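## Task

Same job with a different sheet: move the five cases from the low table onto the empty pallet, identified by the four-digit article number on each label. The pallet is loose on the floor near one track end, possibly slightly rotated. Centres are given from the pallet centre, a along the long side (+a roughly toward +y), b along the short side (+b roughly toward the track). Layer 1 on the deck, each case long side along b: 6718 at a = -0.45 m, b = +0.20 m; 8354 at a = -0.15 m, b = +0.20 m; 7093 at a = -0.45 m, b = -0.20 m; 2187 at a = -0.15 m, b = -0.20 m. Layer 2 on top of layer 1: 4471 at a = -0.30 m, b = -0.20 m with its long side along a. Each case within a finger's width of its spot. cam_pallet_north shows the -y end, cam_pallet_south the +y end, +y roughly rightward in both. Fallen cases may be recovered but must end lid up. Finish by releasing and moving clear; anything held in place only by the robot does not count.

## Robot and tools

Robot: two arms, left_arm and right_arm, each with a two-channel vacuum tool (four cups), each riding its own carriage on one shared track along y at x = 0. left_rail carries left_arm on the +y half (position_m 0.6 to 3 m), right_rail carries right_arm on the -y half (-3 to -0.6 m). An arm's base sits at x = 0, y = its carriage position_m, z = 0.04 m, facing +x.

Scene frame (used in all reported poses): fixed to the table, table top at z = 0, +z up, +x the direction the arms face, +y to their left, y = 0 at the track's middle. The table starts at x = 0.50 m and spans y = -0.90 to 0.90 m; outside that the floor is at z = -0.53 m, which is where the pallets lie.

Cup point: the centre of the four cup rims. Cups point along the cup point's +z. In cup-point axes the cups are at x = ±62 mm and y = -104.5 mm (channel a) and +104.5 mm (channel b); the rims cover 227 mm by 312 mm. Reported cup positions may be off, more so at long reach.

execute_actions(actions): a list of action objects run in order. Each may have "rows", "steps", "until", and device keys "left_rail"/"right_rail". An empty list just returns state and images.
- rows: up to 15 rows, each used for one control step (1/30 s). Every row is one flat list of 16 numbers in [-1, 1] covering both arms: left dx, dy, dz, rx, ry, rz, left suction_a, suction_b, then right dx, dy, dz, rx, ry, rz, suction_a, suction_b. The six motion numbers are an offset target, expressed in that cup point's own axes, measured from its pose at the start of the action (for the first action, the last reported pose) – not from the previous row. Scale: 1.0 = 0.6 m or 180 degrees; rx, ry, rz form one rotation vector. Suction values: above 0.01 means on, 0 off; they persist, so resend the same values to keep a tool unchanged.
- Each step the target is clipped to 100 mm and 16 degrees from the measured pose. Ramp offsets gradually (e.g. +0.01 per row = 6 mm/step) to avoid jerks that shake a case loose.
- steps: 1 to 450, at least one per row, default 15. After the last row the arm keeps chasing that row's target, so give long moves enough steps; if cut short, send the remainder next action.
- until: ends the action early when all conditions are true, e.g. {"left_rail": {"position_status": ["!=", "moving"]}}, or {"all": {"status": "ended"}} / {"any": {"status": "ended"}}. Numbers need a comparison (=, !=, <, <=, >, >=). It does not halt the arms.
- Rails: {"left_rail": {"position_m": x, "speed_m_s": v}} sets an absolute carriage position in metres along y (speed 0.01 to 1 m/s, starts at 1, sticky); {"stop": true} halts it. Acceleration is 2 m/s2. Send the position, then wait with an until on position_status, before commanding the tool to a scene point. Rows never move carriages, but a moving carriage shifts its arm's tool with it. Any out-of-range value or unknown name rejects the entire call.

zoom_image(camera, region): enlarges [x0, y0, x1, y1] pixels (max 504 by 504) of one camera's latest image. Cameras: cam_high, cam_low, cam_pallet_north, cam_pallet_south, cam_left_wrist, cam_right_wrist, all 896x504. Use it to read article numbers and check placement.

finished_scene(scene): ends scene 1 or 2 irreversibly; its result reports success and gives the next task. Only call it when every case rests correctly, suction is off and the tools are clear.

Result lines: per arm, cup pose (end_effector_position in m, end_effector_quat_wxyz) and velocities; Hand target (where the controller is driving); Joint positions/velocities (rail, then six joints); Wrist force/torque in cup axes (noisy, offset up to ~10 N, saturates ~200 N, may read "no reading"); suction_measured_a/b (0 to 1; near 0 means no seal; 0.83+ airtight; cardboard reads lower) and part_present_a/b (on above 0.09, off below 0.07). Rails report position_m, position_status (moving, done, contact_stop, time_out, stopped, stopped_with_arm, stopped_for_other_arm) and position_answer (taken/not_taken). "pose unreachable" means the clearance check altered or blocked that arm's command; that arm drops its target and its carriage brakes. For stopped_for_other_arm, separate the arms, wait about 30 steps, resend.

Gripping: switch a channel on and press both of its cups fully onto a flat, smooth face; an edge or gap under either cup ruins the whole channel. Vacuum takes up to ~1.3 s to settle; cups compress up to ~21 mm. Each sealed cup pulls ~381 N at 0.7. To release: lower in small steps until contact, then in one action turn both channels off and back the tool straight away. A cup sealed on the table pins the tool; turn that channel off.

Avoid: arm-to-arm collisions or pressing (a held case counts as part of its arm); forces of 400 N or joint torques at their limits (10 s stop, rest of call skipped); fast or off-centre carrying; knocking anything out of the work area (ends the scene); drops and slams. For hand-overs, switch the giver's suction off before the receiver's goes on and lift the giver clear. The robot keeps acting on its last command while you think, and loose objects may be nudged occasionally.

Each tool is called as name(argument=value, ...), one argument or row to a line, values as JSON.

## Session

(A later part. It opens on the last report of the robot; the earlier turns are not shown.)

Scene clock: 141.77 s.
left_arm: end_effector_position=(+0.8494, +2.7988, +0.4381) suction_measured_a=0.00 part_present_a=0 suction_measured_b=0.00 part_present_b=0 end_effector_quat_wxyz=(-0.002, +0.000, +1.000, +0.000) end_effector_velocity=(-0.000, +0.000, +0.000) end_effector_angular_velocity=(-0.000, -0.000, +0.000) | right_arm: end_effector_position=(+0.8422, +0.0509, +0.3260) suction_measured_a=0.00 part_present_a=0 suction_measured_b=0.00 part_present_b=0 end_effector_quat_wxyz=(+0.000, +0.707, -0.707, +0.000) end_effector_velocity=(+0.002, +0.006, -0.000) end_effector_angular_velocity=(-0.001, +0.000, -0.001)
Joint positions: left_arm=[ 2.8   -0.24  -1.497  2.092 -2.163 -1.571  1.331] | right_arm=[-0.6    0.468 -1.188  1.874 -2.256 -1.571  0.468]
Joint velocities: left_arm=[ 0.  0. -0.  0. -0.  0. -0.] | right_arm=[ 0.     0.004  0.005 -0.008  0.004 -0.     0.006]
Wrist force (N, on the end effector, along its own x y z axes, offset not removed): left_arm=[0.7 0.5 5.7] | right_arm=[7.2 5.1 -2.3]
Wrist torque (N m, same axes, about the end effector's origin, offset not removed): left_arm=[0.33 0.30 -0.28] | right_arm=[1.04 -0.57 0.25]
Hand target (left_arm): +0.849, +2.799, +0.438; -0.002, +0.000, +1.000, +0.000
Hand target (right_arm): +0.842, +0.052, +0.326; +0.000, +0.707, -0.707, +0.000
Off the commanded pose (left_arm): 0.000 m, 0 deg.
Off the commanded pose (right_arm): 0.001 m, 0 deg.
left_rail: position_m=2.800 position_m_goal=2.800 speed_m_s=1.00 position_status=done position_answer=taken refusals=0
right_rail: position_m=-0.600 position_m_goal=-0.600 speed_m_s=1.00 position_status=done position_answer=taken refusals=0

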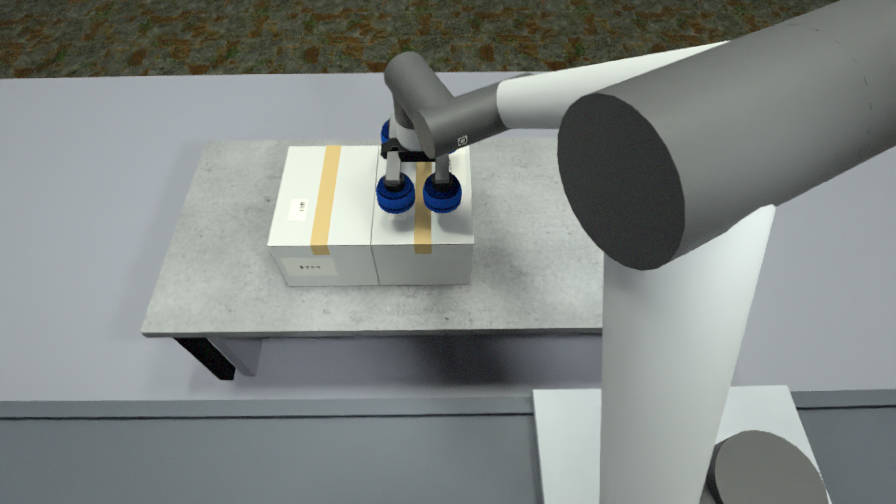

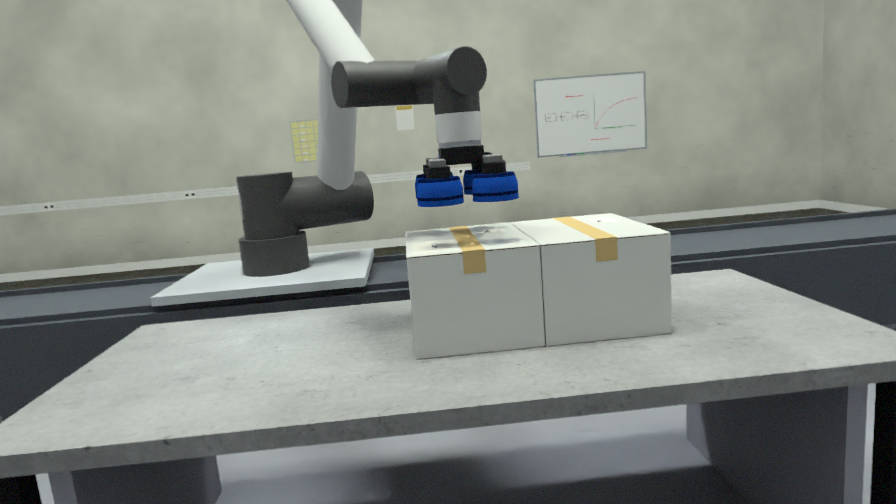

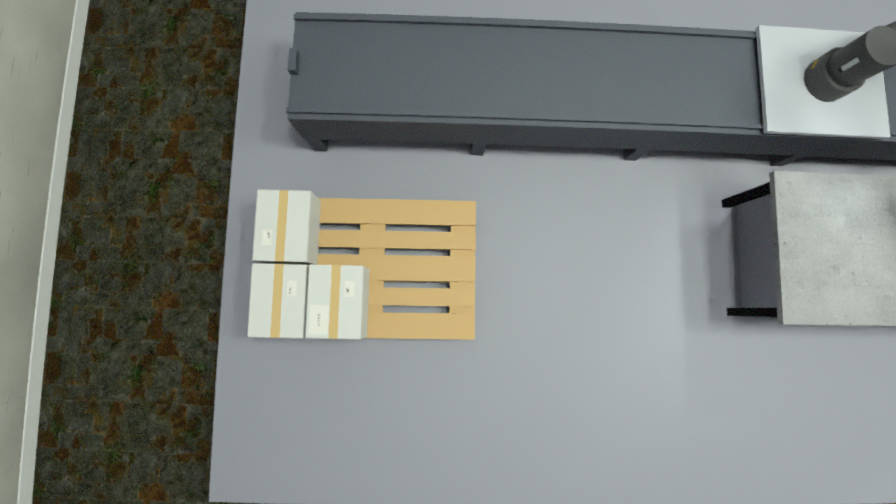

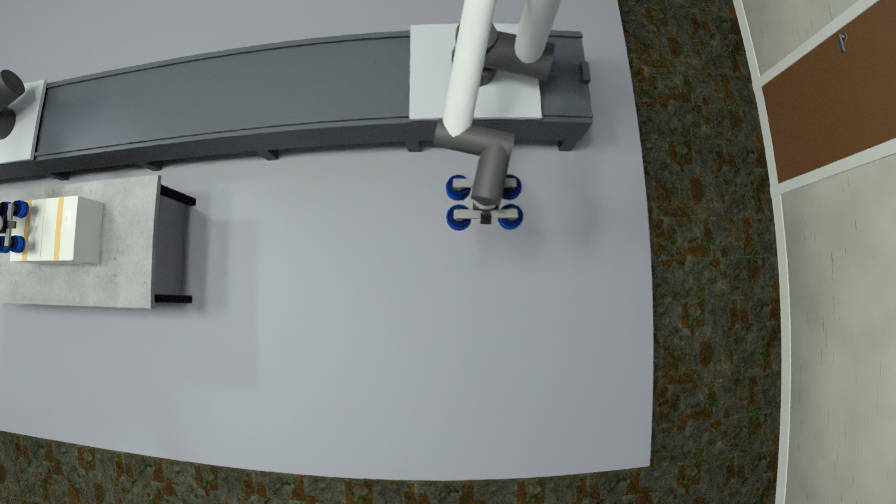

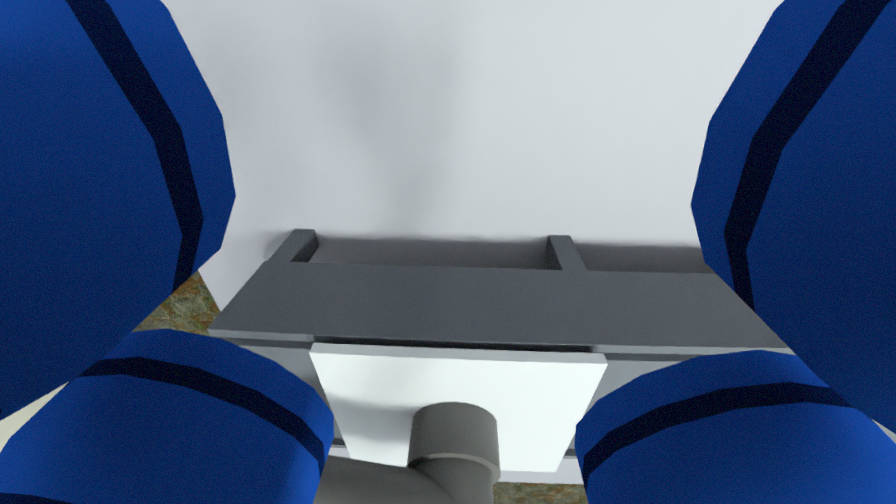

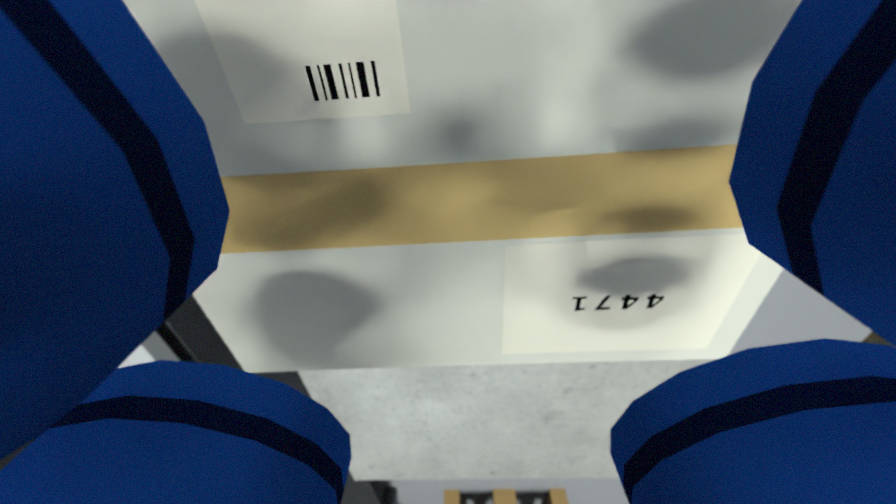

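execute_actions(
  actions=[
    {"rows":[[0,0,0,0,0,0,0,0,0,-0.005,0.03,0,0,0,0,0],[0,0,0,0,0,0,0,0,0,-0.011,0.07,0,0,0,0,0],[0,0,0,0,0,0,0,0,0,-0.011,0.11,0,0,0,0,0],[0,0,0,0,0,0,0,0,0,-0.011,0.145,0,0,0,0,0]],"steps":16},
    {"rows":[[0,0,0,0,0,0,0,0,0,0,0.028,0,0,0,1,1]],"steps":24},
    {"rows":[[0,0,0,0,0,0,0,0,0,0,-0.01,0,0,0,1,1],[0,0,0,0,0,0,0,0,0,0,-0.02,0,0,0,1,1],[0,0,0,0,0,0,0,0,0,0,-0.035,0,0,0,1,1],[0,0,0,0,0,0,0,0,0,0,-0.05,0,0,0,1,1]],"steps":9},
    {"right_rail":{"position_m":-3.0},"rows":[[0,0,0,0,0,0,0,0,0.03,0,-0.02,0,0,0,1,1],[0,0,0,0,0,0,0,0,0.07,0,-0.02,0,0,0,1,1],[0,0,0,0,0,0,0,0,0.665,0,-0.02,0,0,0,1,1]],"steps":33},
    {"rows":[[0,0,0,0,0,0,0,0,1,-0.648,0.29,0,0,0.5,1,1]],"steps":58},
  ],
)

Scene clock: 153.27 s.
left_arm: end_effector_position=(+0.8494, +2.7988, +0.4381) suction_measured_a=0.00 part_present_a=0 suction_measured_b=0.00 part_present_b=0 end_effector_quat_wxyz=(-0.002, +0.000, +1.000, +0.000) end_effector_velocity=(-0.000, +0.000, +0.000) end_effector_angular_velocity=(-0.000, -0.000, +0.000) | right_arm: end_effector_position=(+1.2345, -3.3460, +0.0862) suction_measured_a=1.00 part_present_a=1 suction_measured_b=1.00 part_present_b=1 end_effector_quat_wxyz=(-0.001, +0.000, +1.000, -0.000) end_effector_velocity=(+0.003, -0.002, -0.000) end_effector_angular_velocity=(-0.000, -0.000, +0.000)
Joint positions: left_arm=[ 2.8   -0.24  -1.497  2.092 -2.163 -1.571  1.331] | right_arm=[-3.    -0.43  -0.803  1.601 -2.368 -1.572  1.141]
Joint velocities: left_arm=[ 0.  0. -0.  0. -0.  0.  0.] | right_arm=[ 0.     0.     0.003 -0.006  0.003  0.    -0.   ]
Wrist force (N, on the end effector, along its own x y z axes, offset not removed): left_arm=[-9.2 9.8 5.8] | right_arm=[-1.8 -9.1 -53.2]
Wrist torque (N m, same axes, about the end effector's origin, offset not removed): left_arm=[1.59 1.39 -0.55] | right_arm=[1.45 0.06 0.65]
Hand target (left_arm): +0.849, +2.799, +0.438; -0.002, +0.000, +1.000, +0.000
Hand target (right_arm): +1.235, -3.346, +0.086; -0.001, +0.000, +1.000, -0.000
Off the commanded pose (left_arm): 0.000 m, 0 deg.
Off the commanded pose (right_arm): 0.002 m, 0 deg.
left_rail: position_m=2.800 position_m_goal=2.800 speed_m_s=1.00 position_status=done position_answer=taken refusals=0
right_rail: position_m=-3.000 position_m_goal=-3.000 speed_m_s=1.00 position_status=done position_answer=taken refusals=0

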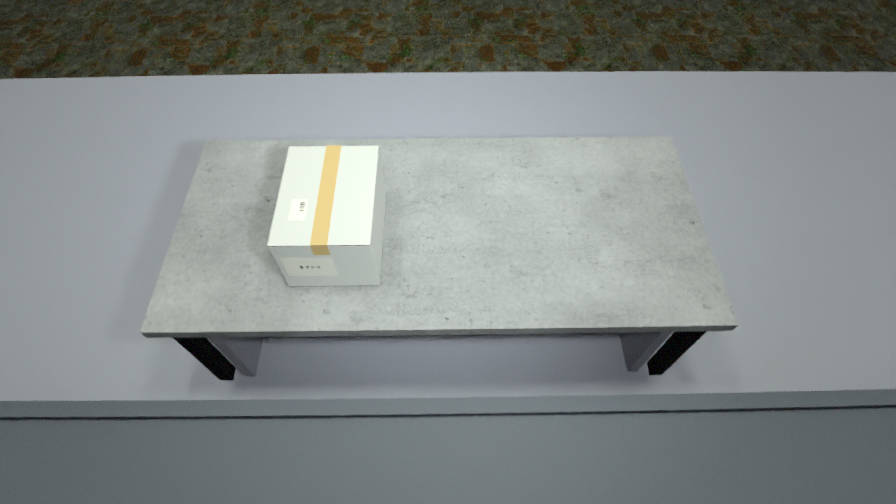

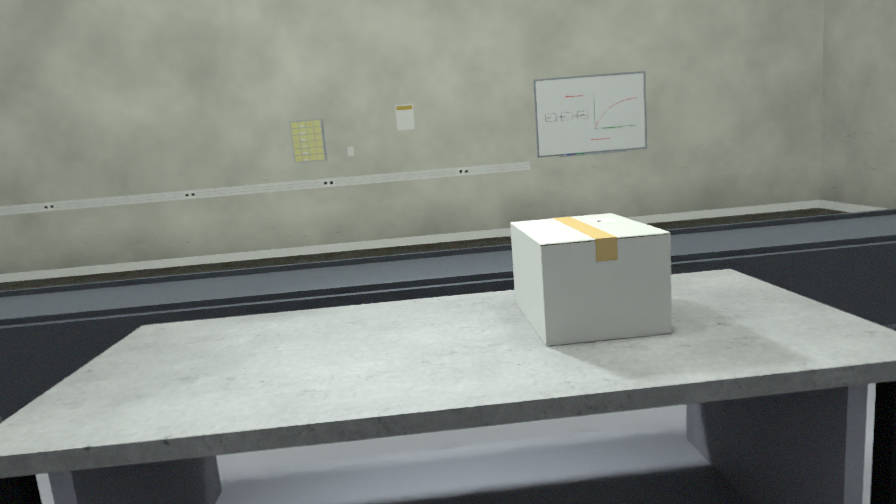

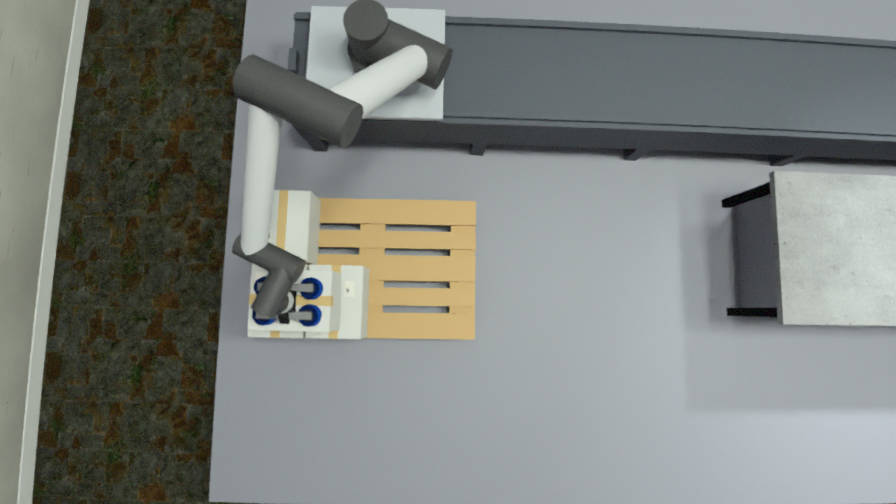

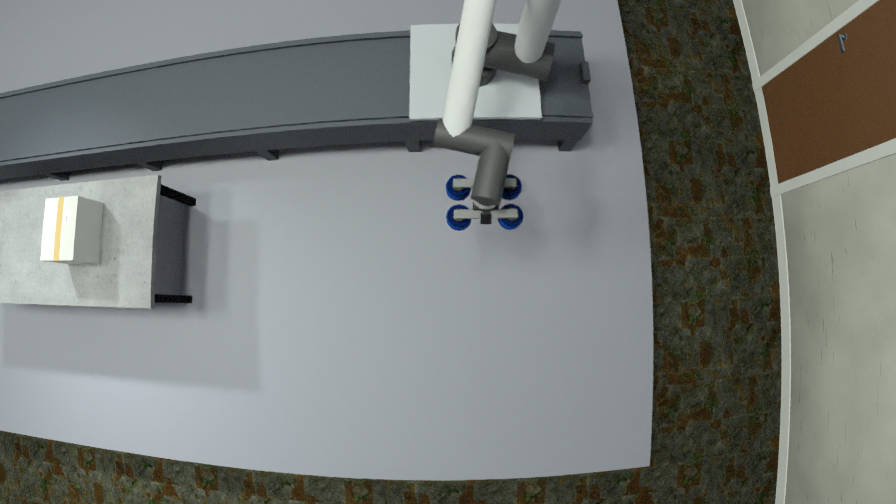

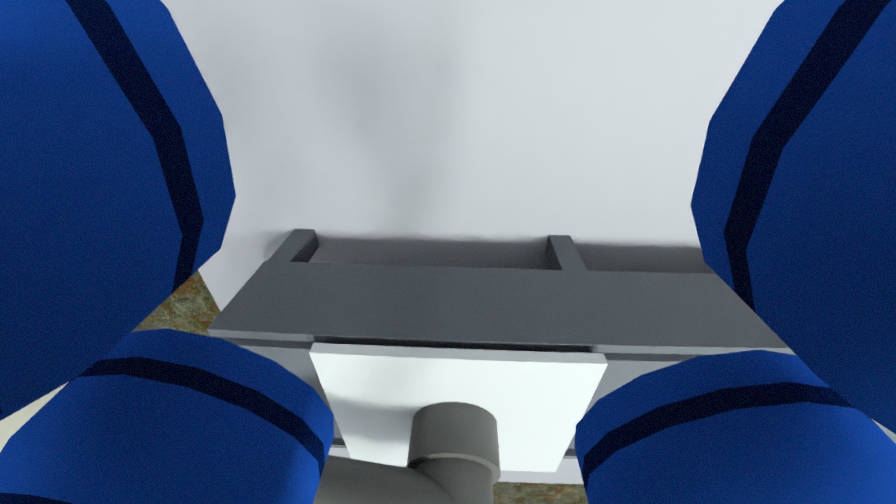

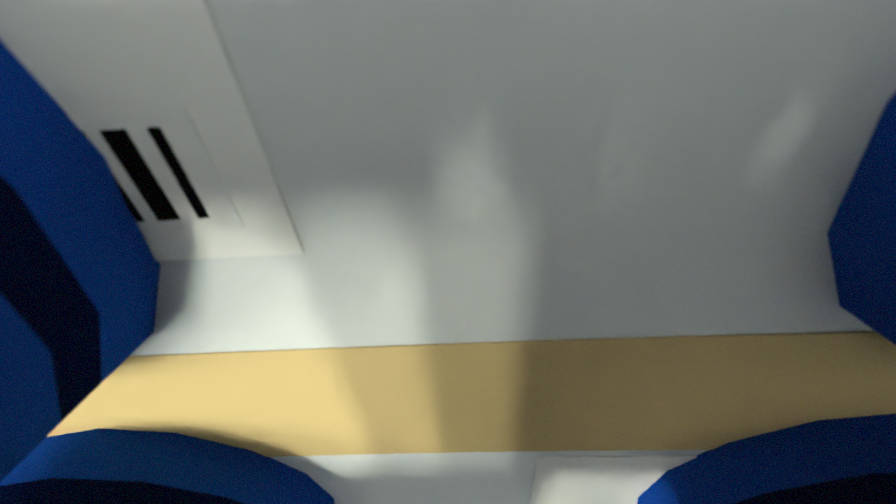

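execute_actions(
  actions=[
    {"rows":[[0,0,0,0,0,0,0,0,-0.003,0.002,0.02,0,0,0,1,1],[0,0,0,0,0,0,0,0,-0.006,0.005,0.046,0,0,0,1,1]],"steps":15},
  ],
)

zoom_image(
  camera="cam_pallet_north",
  region=[290,245,390,345],
)

Scene clock: 156.67 s.
left_arm: end_effector_position=(+0.8494, +2.7988, +0.4381) suction_measured_a=0.00 part_present_a=0 suction_measured_b=0.00 part_present_b=0 end_effector_quat_wxyz=(-0.002, +0.000, +1.000, +0.000) end_effector_velocity=(-0.000, +0.000, -0.000) end_effector_angular_velocity=(+0.000, +0.000, -0.000) | right_arm: end_effector_position=(+1.2379, -3.3432, +0.0591) suction_measured_a=1.00 part_present_a=1 suction_measured_b=1.00 part_present_b=1 end_effector_quat_wxyz=(-0.001, +0.000, +1.000, -0.000) end_effector_velocity=(+0.002, +0.001, -0.005) end_effector_angular_velocity=(+0.000, -0.001, +0.000)
Joint positions: left_arm=[ 2.8   -0.24  -1.497  2.092 -2.163 -1.571  1.331] | right_arm=[-3.    -0.427 -0.778  1.6   -2.392 -1.572  1.144]
Joint velocities: left_arm=[ 0.  0.  0.  0. -0.  0.  0.] | right_arm=[ 0.     0.001  0.005 -0.001 -0.005  0.     0.001]
Wrist force (N, on the end effector, along its own x y z axes, offset not removed): left_arm=[-4.0 7.2 -3.2] | right_arm=[-2.0 -4.0 -58.7]
Wrist torque (N m, same axes, about the end effector's origin, offset not removed): left_arm=[1.40 0.75 -0.37] | right_arm=[1.24 -0.02 0.24]
Hand target (left_arm): +0.849, +2.799, +0.438; -0.002, +0.000, +1.000, +0.000
Hand target (right_arm): +1.238, -3.343, +0.059; -0.001, +0.000, +1.000, -0.000
Off the commanded pose (left_arm): 0.000 m, 0 deg.
Off the commanded pose (right_arm): 0.001 m, 0 deg.
left_rail: position_m=2.800 position_m_goal=2.800 speed_m_s=1.00 position_status=done position_answer=taken refusals=0
right_rail: position_m=-3.000 position_m_goal=-3.000 speed_m_s=1.00 position_status=done position_answer=taken refusals=0

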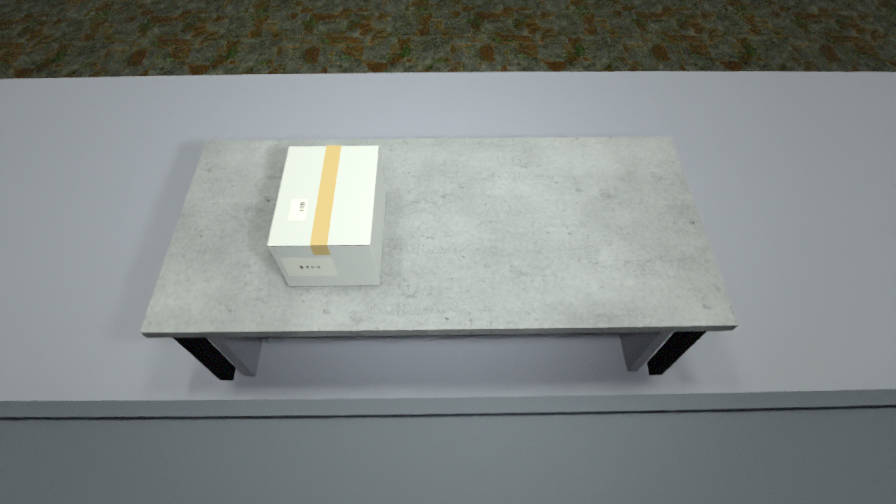

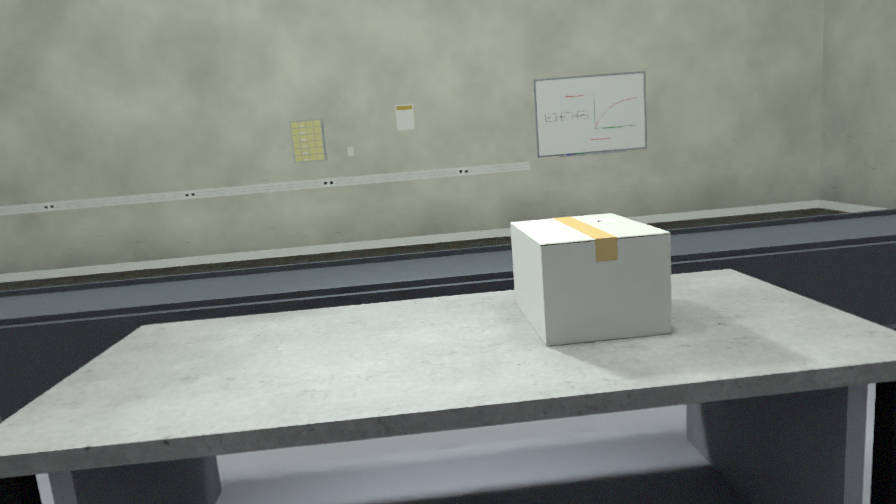

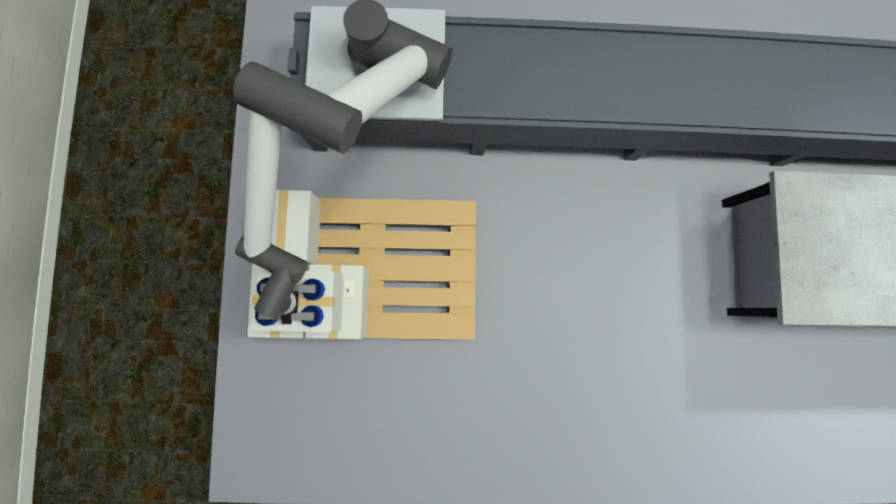

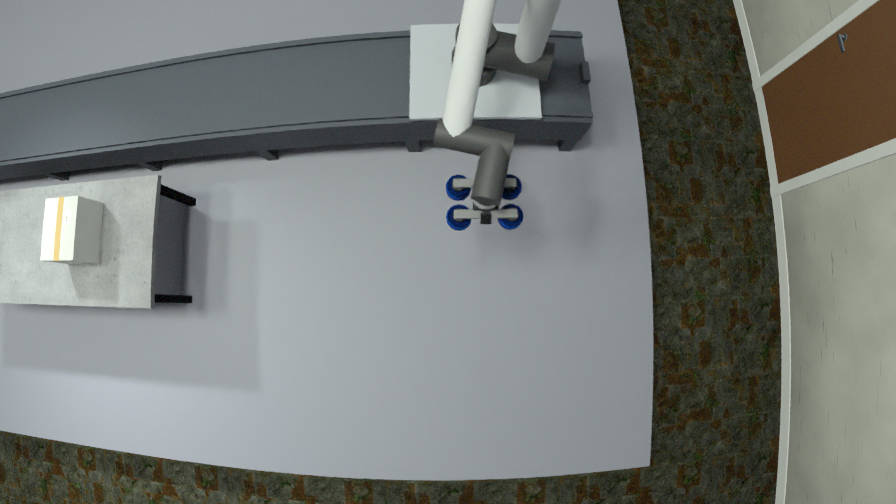

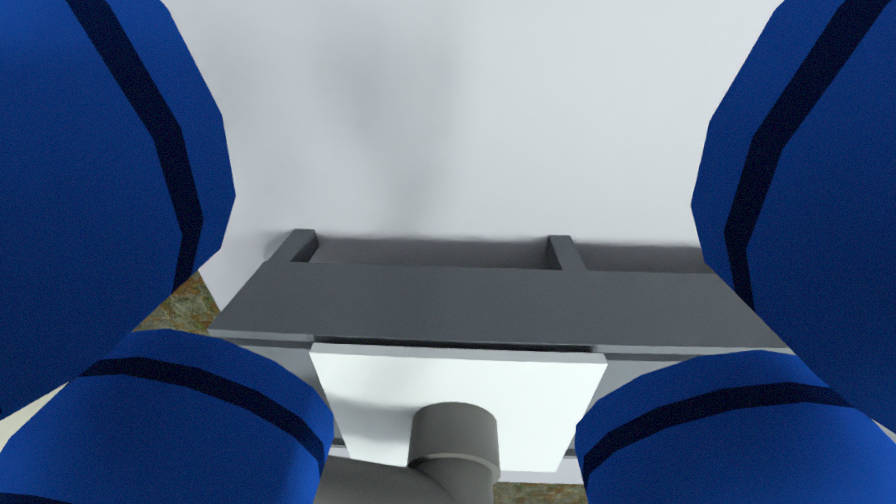

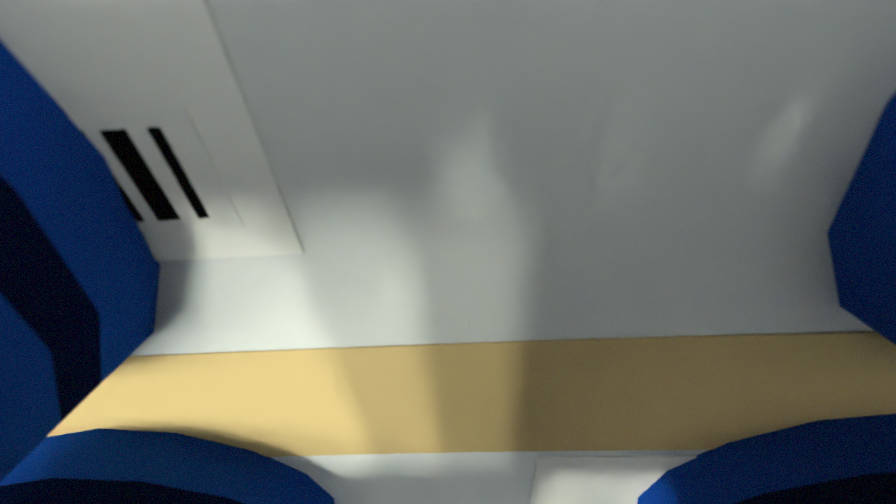

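Region (290, 245, 390, 345) of cam_pallet_north's 896x504 image, scaled by 5.040, with more detail than that image has.

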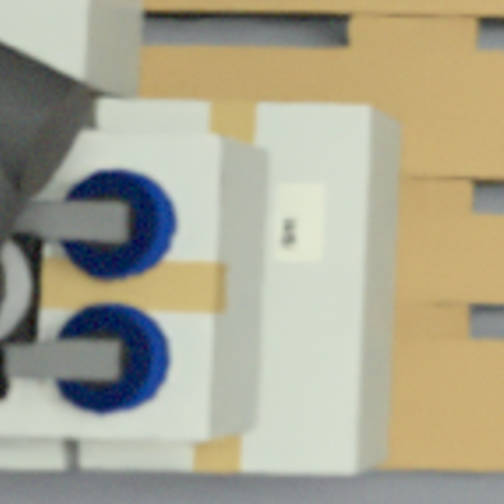

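execute_actions(
  actions=[
    {"rows":[[0,0,0,0,0,0,0,0,0.004,0.003,0.002,0,0,0,1,1],[0,0,0,0,0,0,0,0,0.004,0.003,0.003,0,0,0,1,1],[0,0,0,0,0,0,0,0,0.004,0.003,0.0062,0,0,0,1,1]],"steps":11},
    {"rows":[[0,0,0,0,0,0,0,0,0,0,-0.004,0,0,0,0,0],[0,0,0,0,0,0,0,0,0,0,-0.011,0,0,0,0,0],[0,0,0,0,0,0,0,0,0,0,-0.02,0,0,0,0,0],[0,0,0,0,0,0,0,0,0,0,-0.03,0,0,0,0,0],[0,0,0,0,0,0,0,0,0,0,-0.04,0,0,0,0,0],[0,0,0,0,0,0,0,0,0,0,-0.05,0,0,0,0,0],[0,0,0,0,0,0,0,0,0,0,-0.065,0,0,0,0,0],[0,0,0,0,0,0,0,0,0,0,-0.085,0,0,0,0,0]],"steps":16},
    {"right_rail":{"position_m":-0.6},"rows":[[0,0,0,0,0,0,0,0,0.657,1,-0.372,0,0,-0.5,0,0]],"steps":56},
    {"rows":[[0,0,0,0,0,0,0,0,-1,0,0,0,0,0,0,0]],"steps":34},
  ],
)

Scene clock: 165.93 s.
left_arm: end_effector_position=(+0.8494, +2.7988, +0.4381) suction_measured_a=0.00 part_present_a=0 suction_measured_b=0.00 part_present_b=0 end_effector_quat_wxyz=(-0.002, +0.000, +1.000, +0.000) end_effector_velocity=(-0.000, +0.000, +0.000) end_effector_angular_velocity=(-0.000, -0.000, +0.000) | right_arm: end_effector_position=(+0.8343, +0.2140, +0.3269) suction_measured_a=0.00 part_present_a=0 suction_measured_b=0.00 part_present_b=0 end_effector_quat_wxyz=(-0.001, +0.708, -0.706, -0.000) end_effector_velocity=(+0.048, +0.365, -0.000) end_effector_angular_velocity=(-0.002, -0.006, -0.005)
Joint positions: left_arm=[ 2.8   -0.24  -1.497  2.092 -2.163 -1.571  1.331] | right_arm=[-0.6    0.599 -1.092  1.717 -2.198 -1.57   0.598]
Joint velocities: left_arm=[ 0.  0. -0.  0. -0. -0. -0.] | right_arm=[ 0.     0.241  0.279 -0.465  0.181 -0.005  0.246]
Wrist force (N, on the end effector, along its own x y z axes, offset not removed): left_arm=[-2.9 -1.2 6.0] | right_arm=[-1.5 -2.5 -2.7]
Wrist torque (N m, same axes, about the end effector's origin, offset not removed): left_arm=[0.07 0.74 -0.12] | right_arm=[-0.23 0.42 0.34]
Hand target (left_arm): +0.849, +2.799, +0.438; -0.002, +0.000, +1.000, +0.000
Hand target (right_arm): +0.841, +0.256, +0.326; -0.001, +0.707, -0.707, -0.000
Off the commanded pose (left_arm): 0.000 m, 0 deg.
Off the commanded pose (right_arm): 0.046 m, 0 deg.
left_rail: position_m=2.800 position_m_goal=2.800 speed_m_s=1.00 position_status=done position_answer=taken refusals=0
right_rail: position_m=-0.600 position_m_goal=-0.600 speed_m_s=1.00 position_status=done position_answer=taken refusals=0

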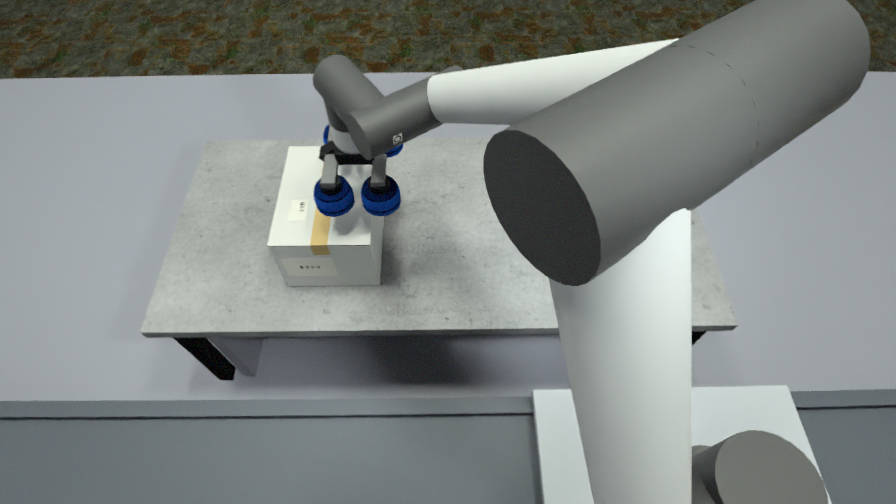

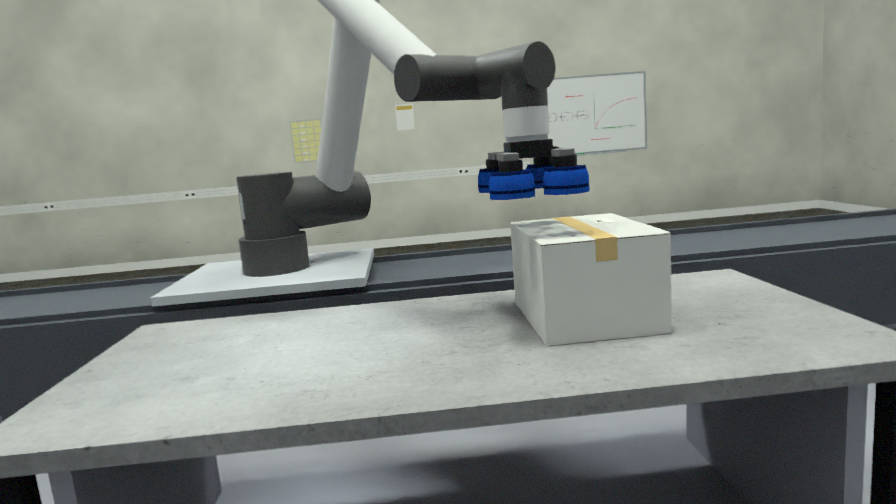

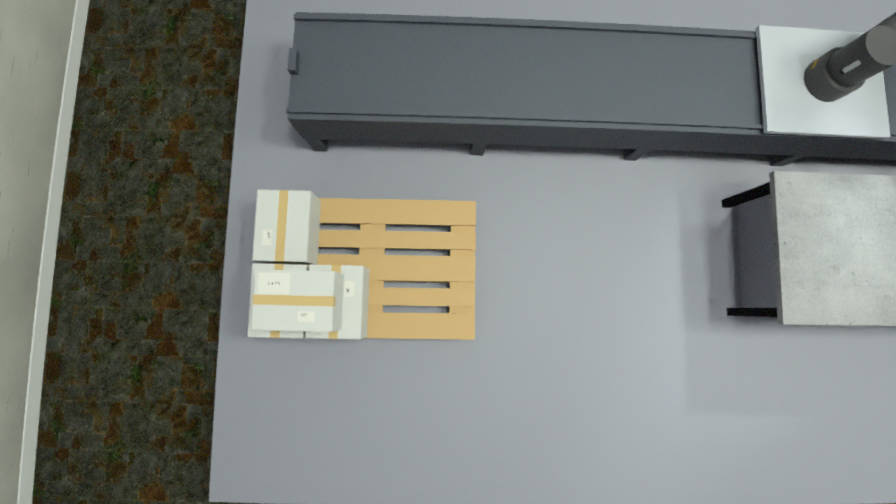

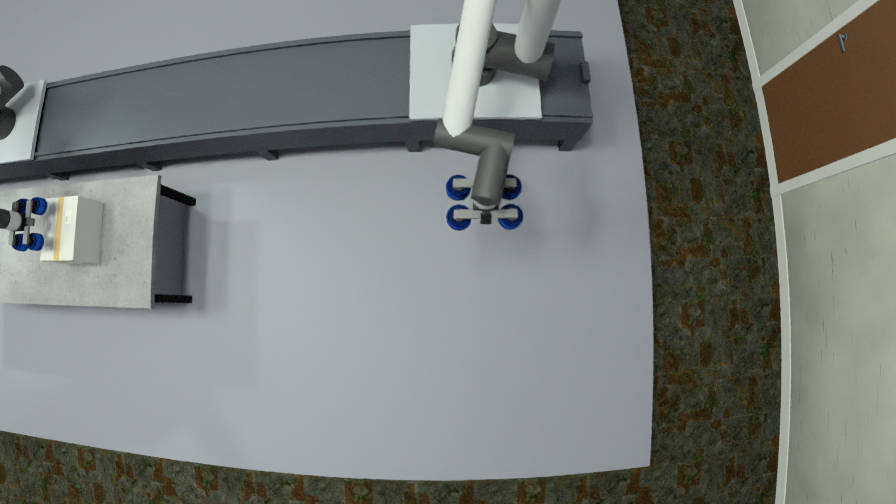

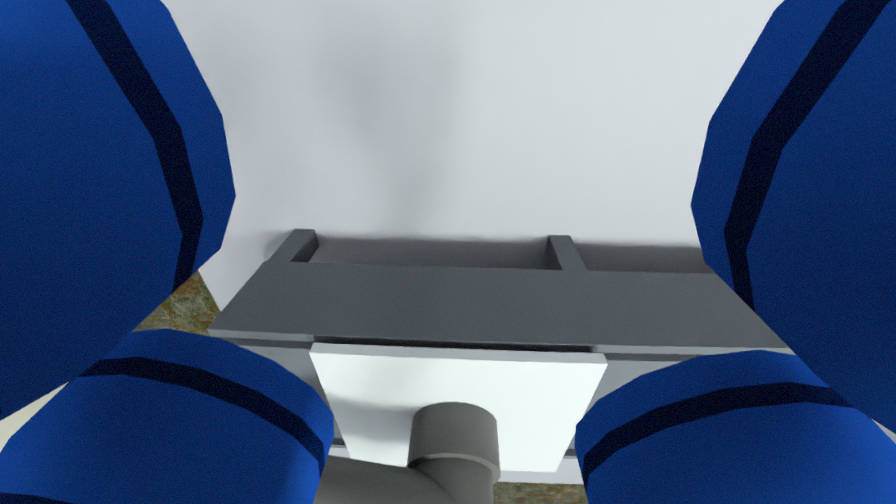

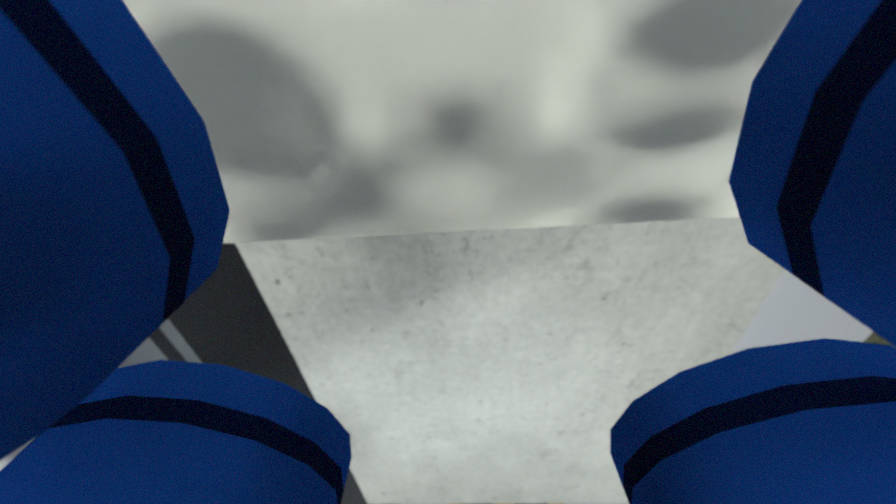

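execute_actions(
  actions=[
    {"rows":[[0,0,0,0,0,0,0,0,-0.208,-0.027,0.143,-0.0005,0.0005,0.0006,0,0]],"steps":22},
    {"rows":[[0,0,0,0,0,0,0,0,0,0,0.028,0,0,0,1,1]],"steps":24},
    {"rows":[[0,0,0,0,0,0,0,0,0,0,-0.01,0,0,0,1,1],[0,0,0,0,0,0,0,0,0,0,-0.02,0,0,0,1,1],[0,0,0,0,0,0,0,0,0,0,-0.035,0,0,0,1,1],[0,0,0,0,0,0,0,0,0,0,-0.05,0,0,0,1,1]],"steps":9},
    {"right_rail":{"position_m":-3.0},"rows":[[0,0,0,0,0,0,0,0,0.03,0,-0.02,0,0,0,1,1],[0,0,0,0,0,0,0,0,0.07,0,-0.02,0,0,0,1,1],[0,0,0,0,0,0,0,0,0.9,0.08,-0.02,0,0,0,1,1]],"steps":38},
    {"rows":[[0,0,0,0,0,0,0,0,0.92,0,0.65,0,0,0,1,1]],"steps":51},
  ],
)

Scene clock: 178.83 s.
left_arm: end_effector_position=(+0.8494, +2.7988, +0.4381) suction_measured_a=0.00 part_present_a=0 suction_measured_b=0.00 part_present_b=0 end_effector_quat_wxyz=(-0.002, +0.000, +1.000, +0.000) end_effector_velocity=(-0.000, +0.000, +0.000) end_effector_angular_velocity=(-0.000, -0.000, +0.000) | right_arm: end_effector_position=(+0.7998, -3.1428, -0.1306) suction_measured_a=1.00 part_present_a=1 suction_measured_b=1.00 part_present_b=1 end_effector_quat_wxyz=(+0.001, +0.707, -0.708, -0.001) end_effector_velocity=(+0.001, -0.001, -0.009) end_effector_angular_velocity=(+0.011, +0.002, +0.008)
Joint positions: left_arm=[ 2.8   -0.24  -1.497  2.092 -2.163 -1.571  1.331] | right_arm=[-3.    -0.426 -0.787  2.33  -3.113 -1.571 -0.425]
Joint velocities: left_arm=[ 0.  0. -0.  0. -0.  0.  0.] | right_arm=[ 0.    -0.004  0.013 -0.005 -0.002  0.01  -0.012]
Wrist force (N, on the end effector, along its own x y z axes, offset not removed): left_arm=[-0.4 -4.4 7.8] | right_arm=[-3.1 1.3 -33.1]
Wrist torque (N m, same axes, about the end effector's origin, offset not removed): left_arm=[-0.43 0.28 -0.17] | right_arm=[-1.51 -1.74 -0.23]
Hand target (left_arm): +0.849, +2.799, +0.438; -0.002, +0.000, +1.000, +0.000
Hand target (right_arm): +0.800, -3.144, -0.131; +0.001, +0.707, -0.708, -0.001
Off the commanded pose (left_arm): 0.000 m, 0 deg.
Off the commanded pose (right_arm): 0.002 m, 0 deg.
left_rail: position_m=2.800 position_m_goal=2.800 speed_m_s=1.00 position_status=done position_answer=taken refusals=0
right_rail: position_m=-3.000 position_m_goal=-3.000 speed_m_s=1.00 position_status=done position_answer=taken refusals=0

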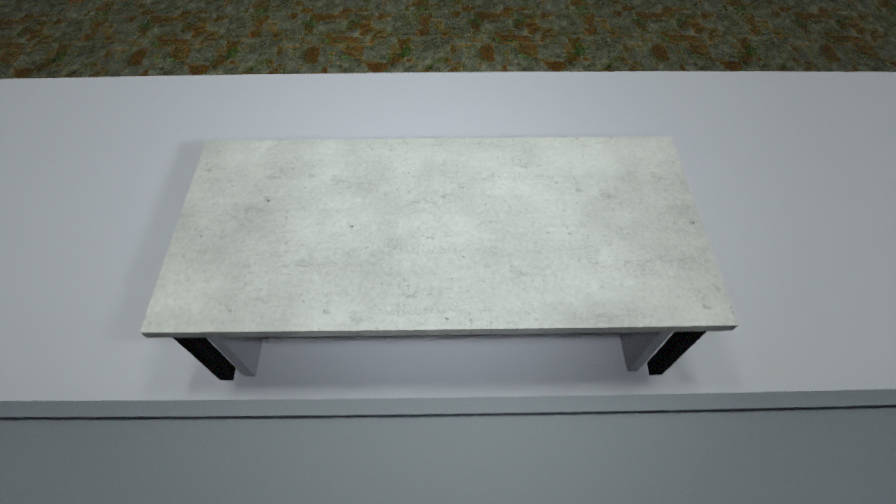

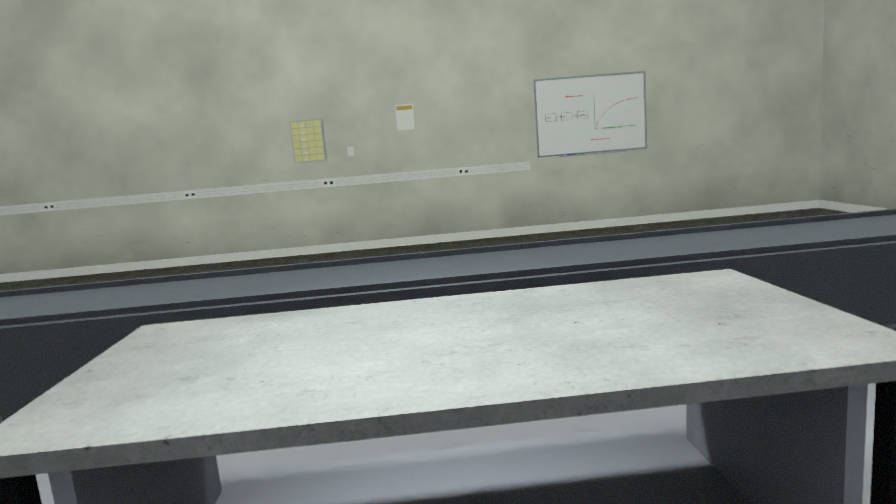

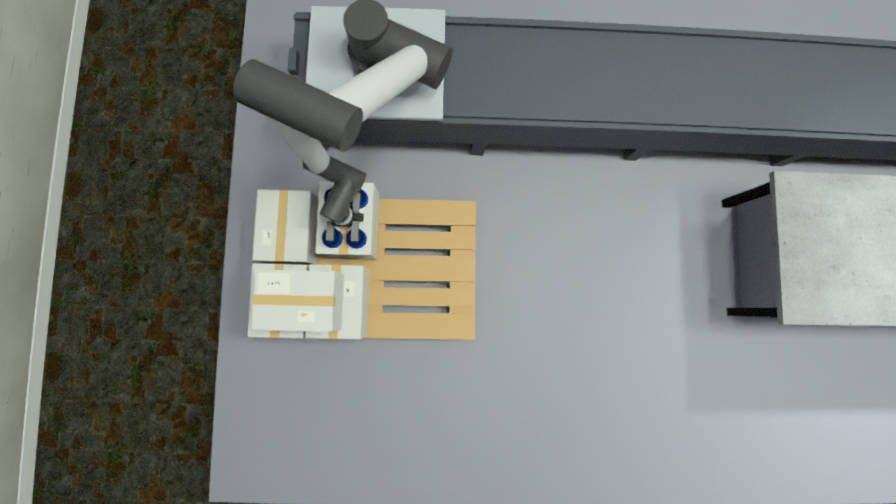

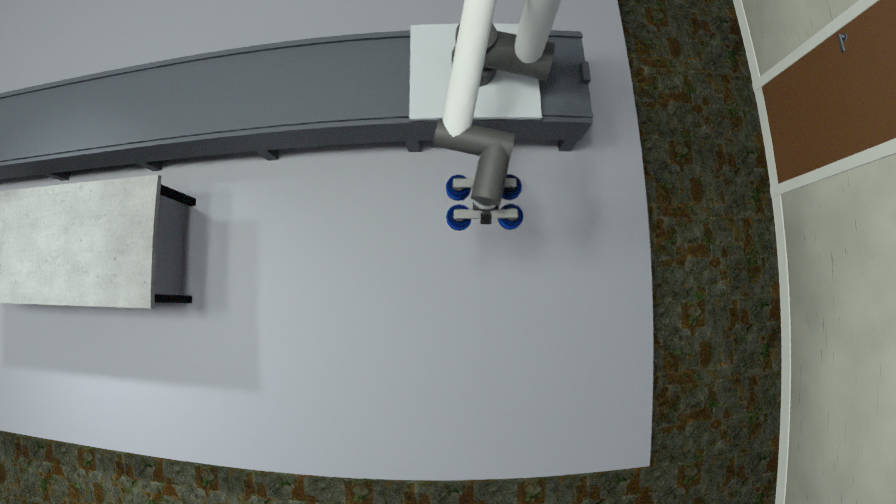

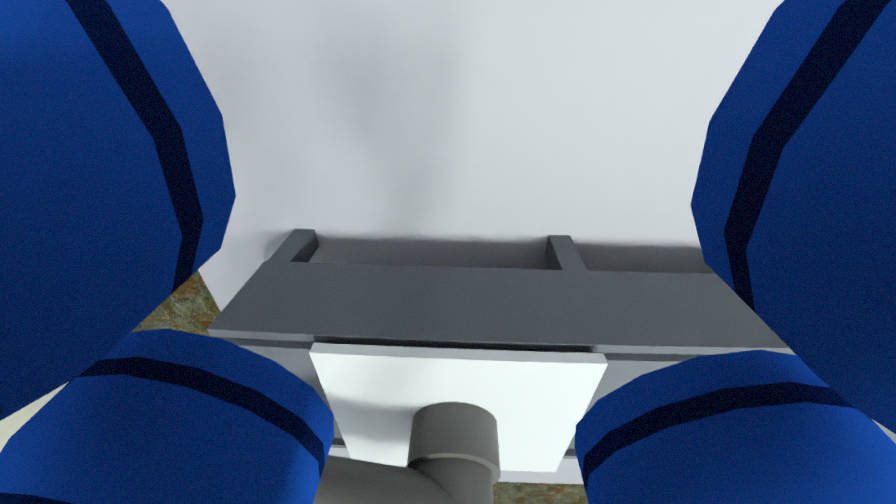

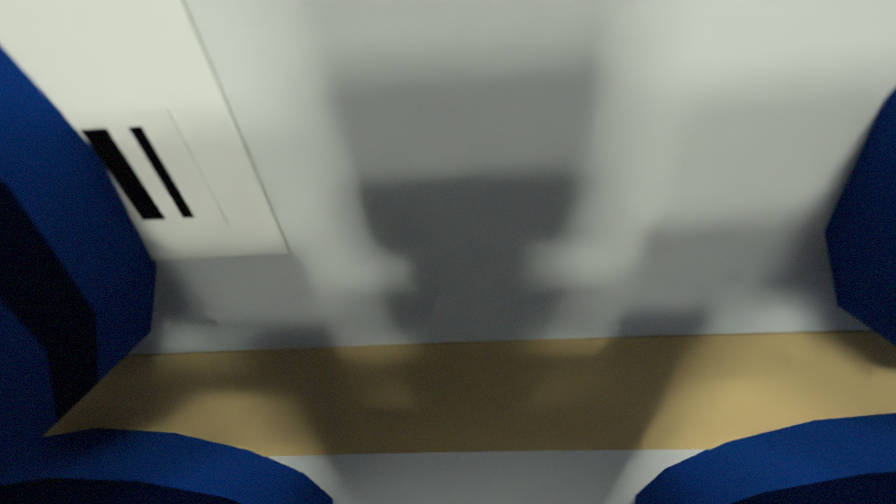

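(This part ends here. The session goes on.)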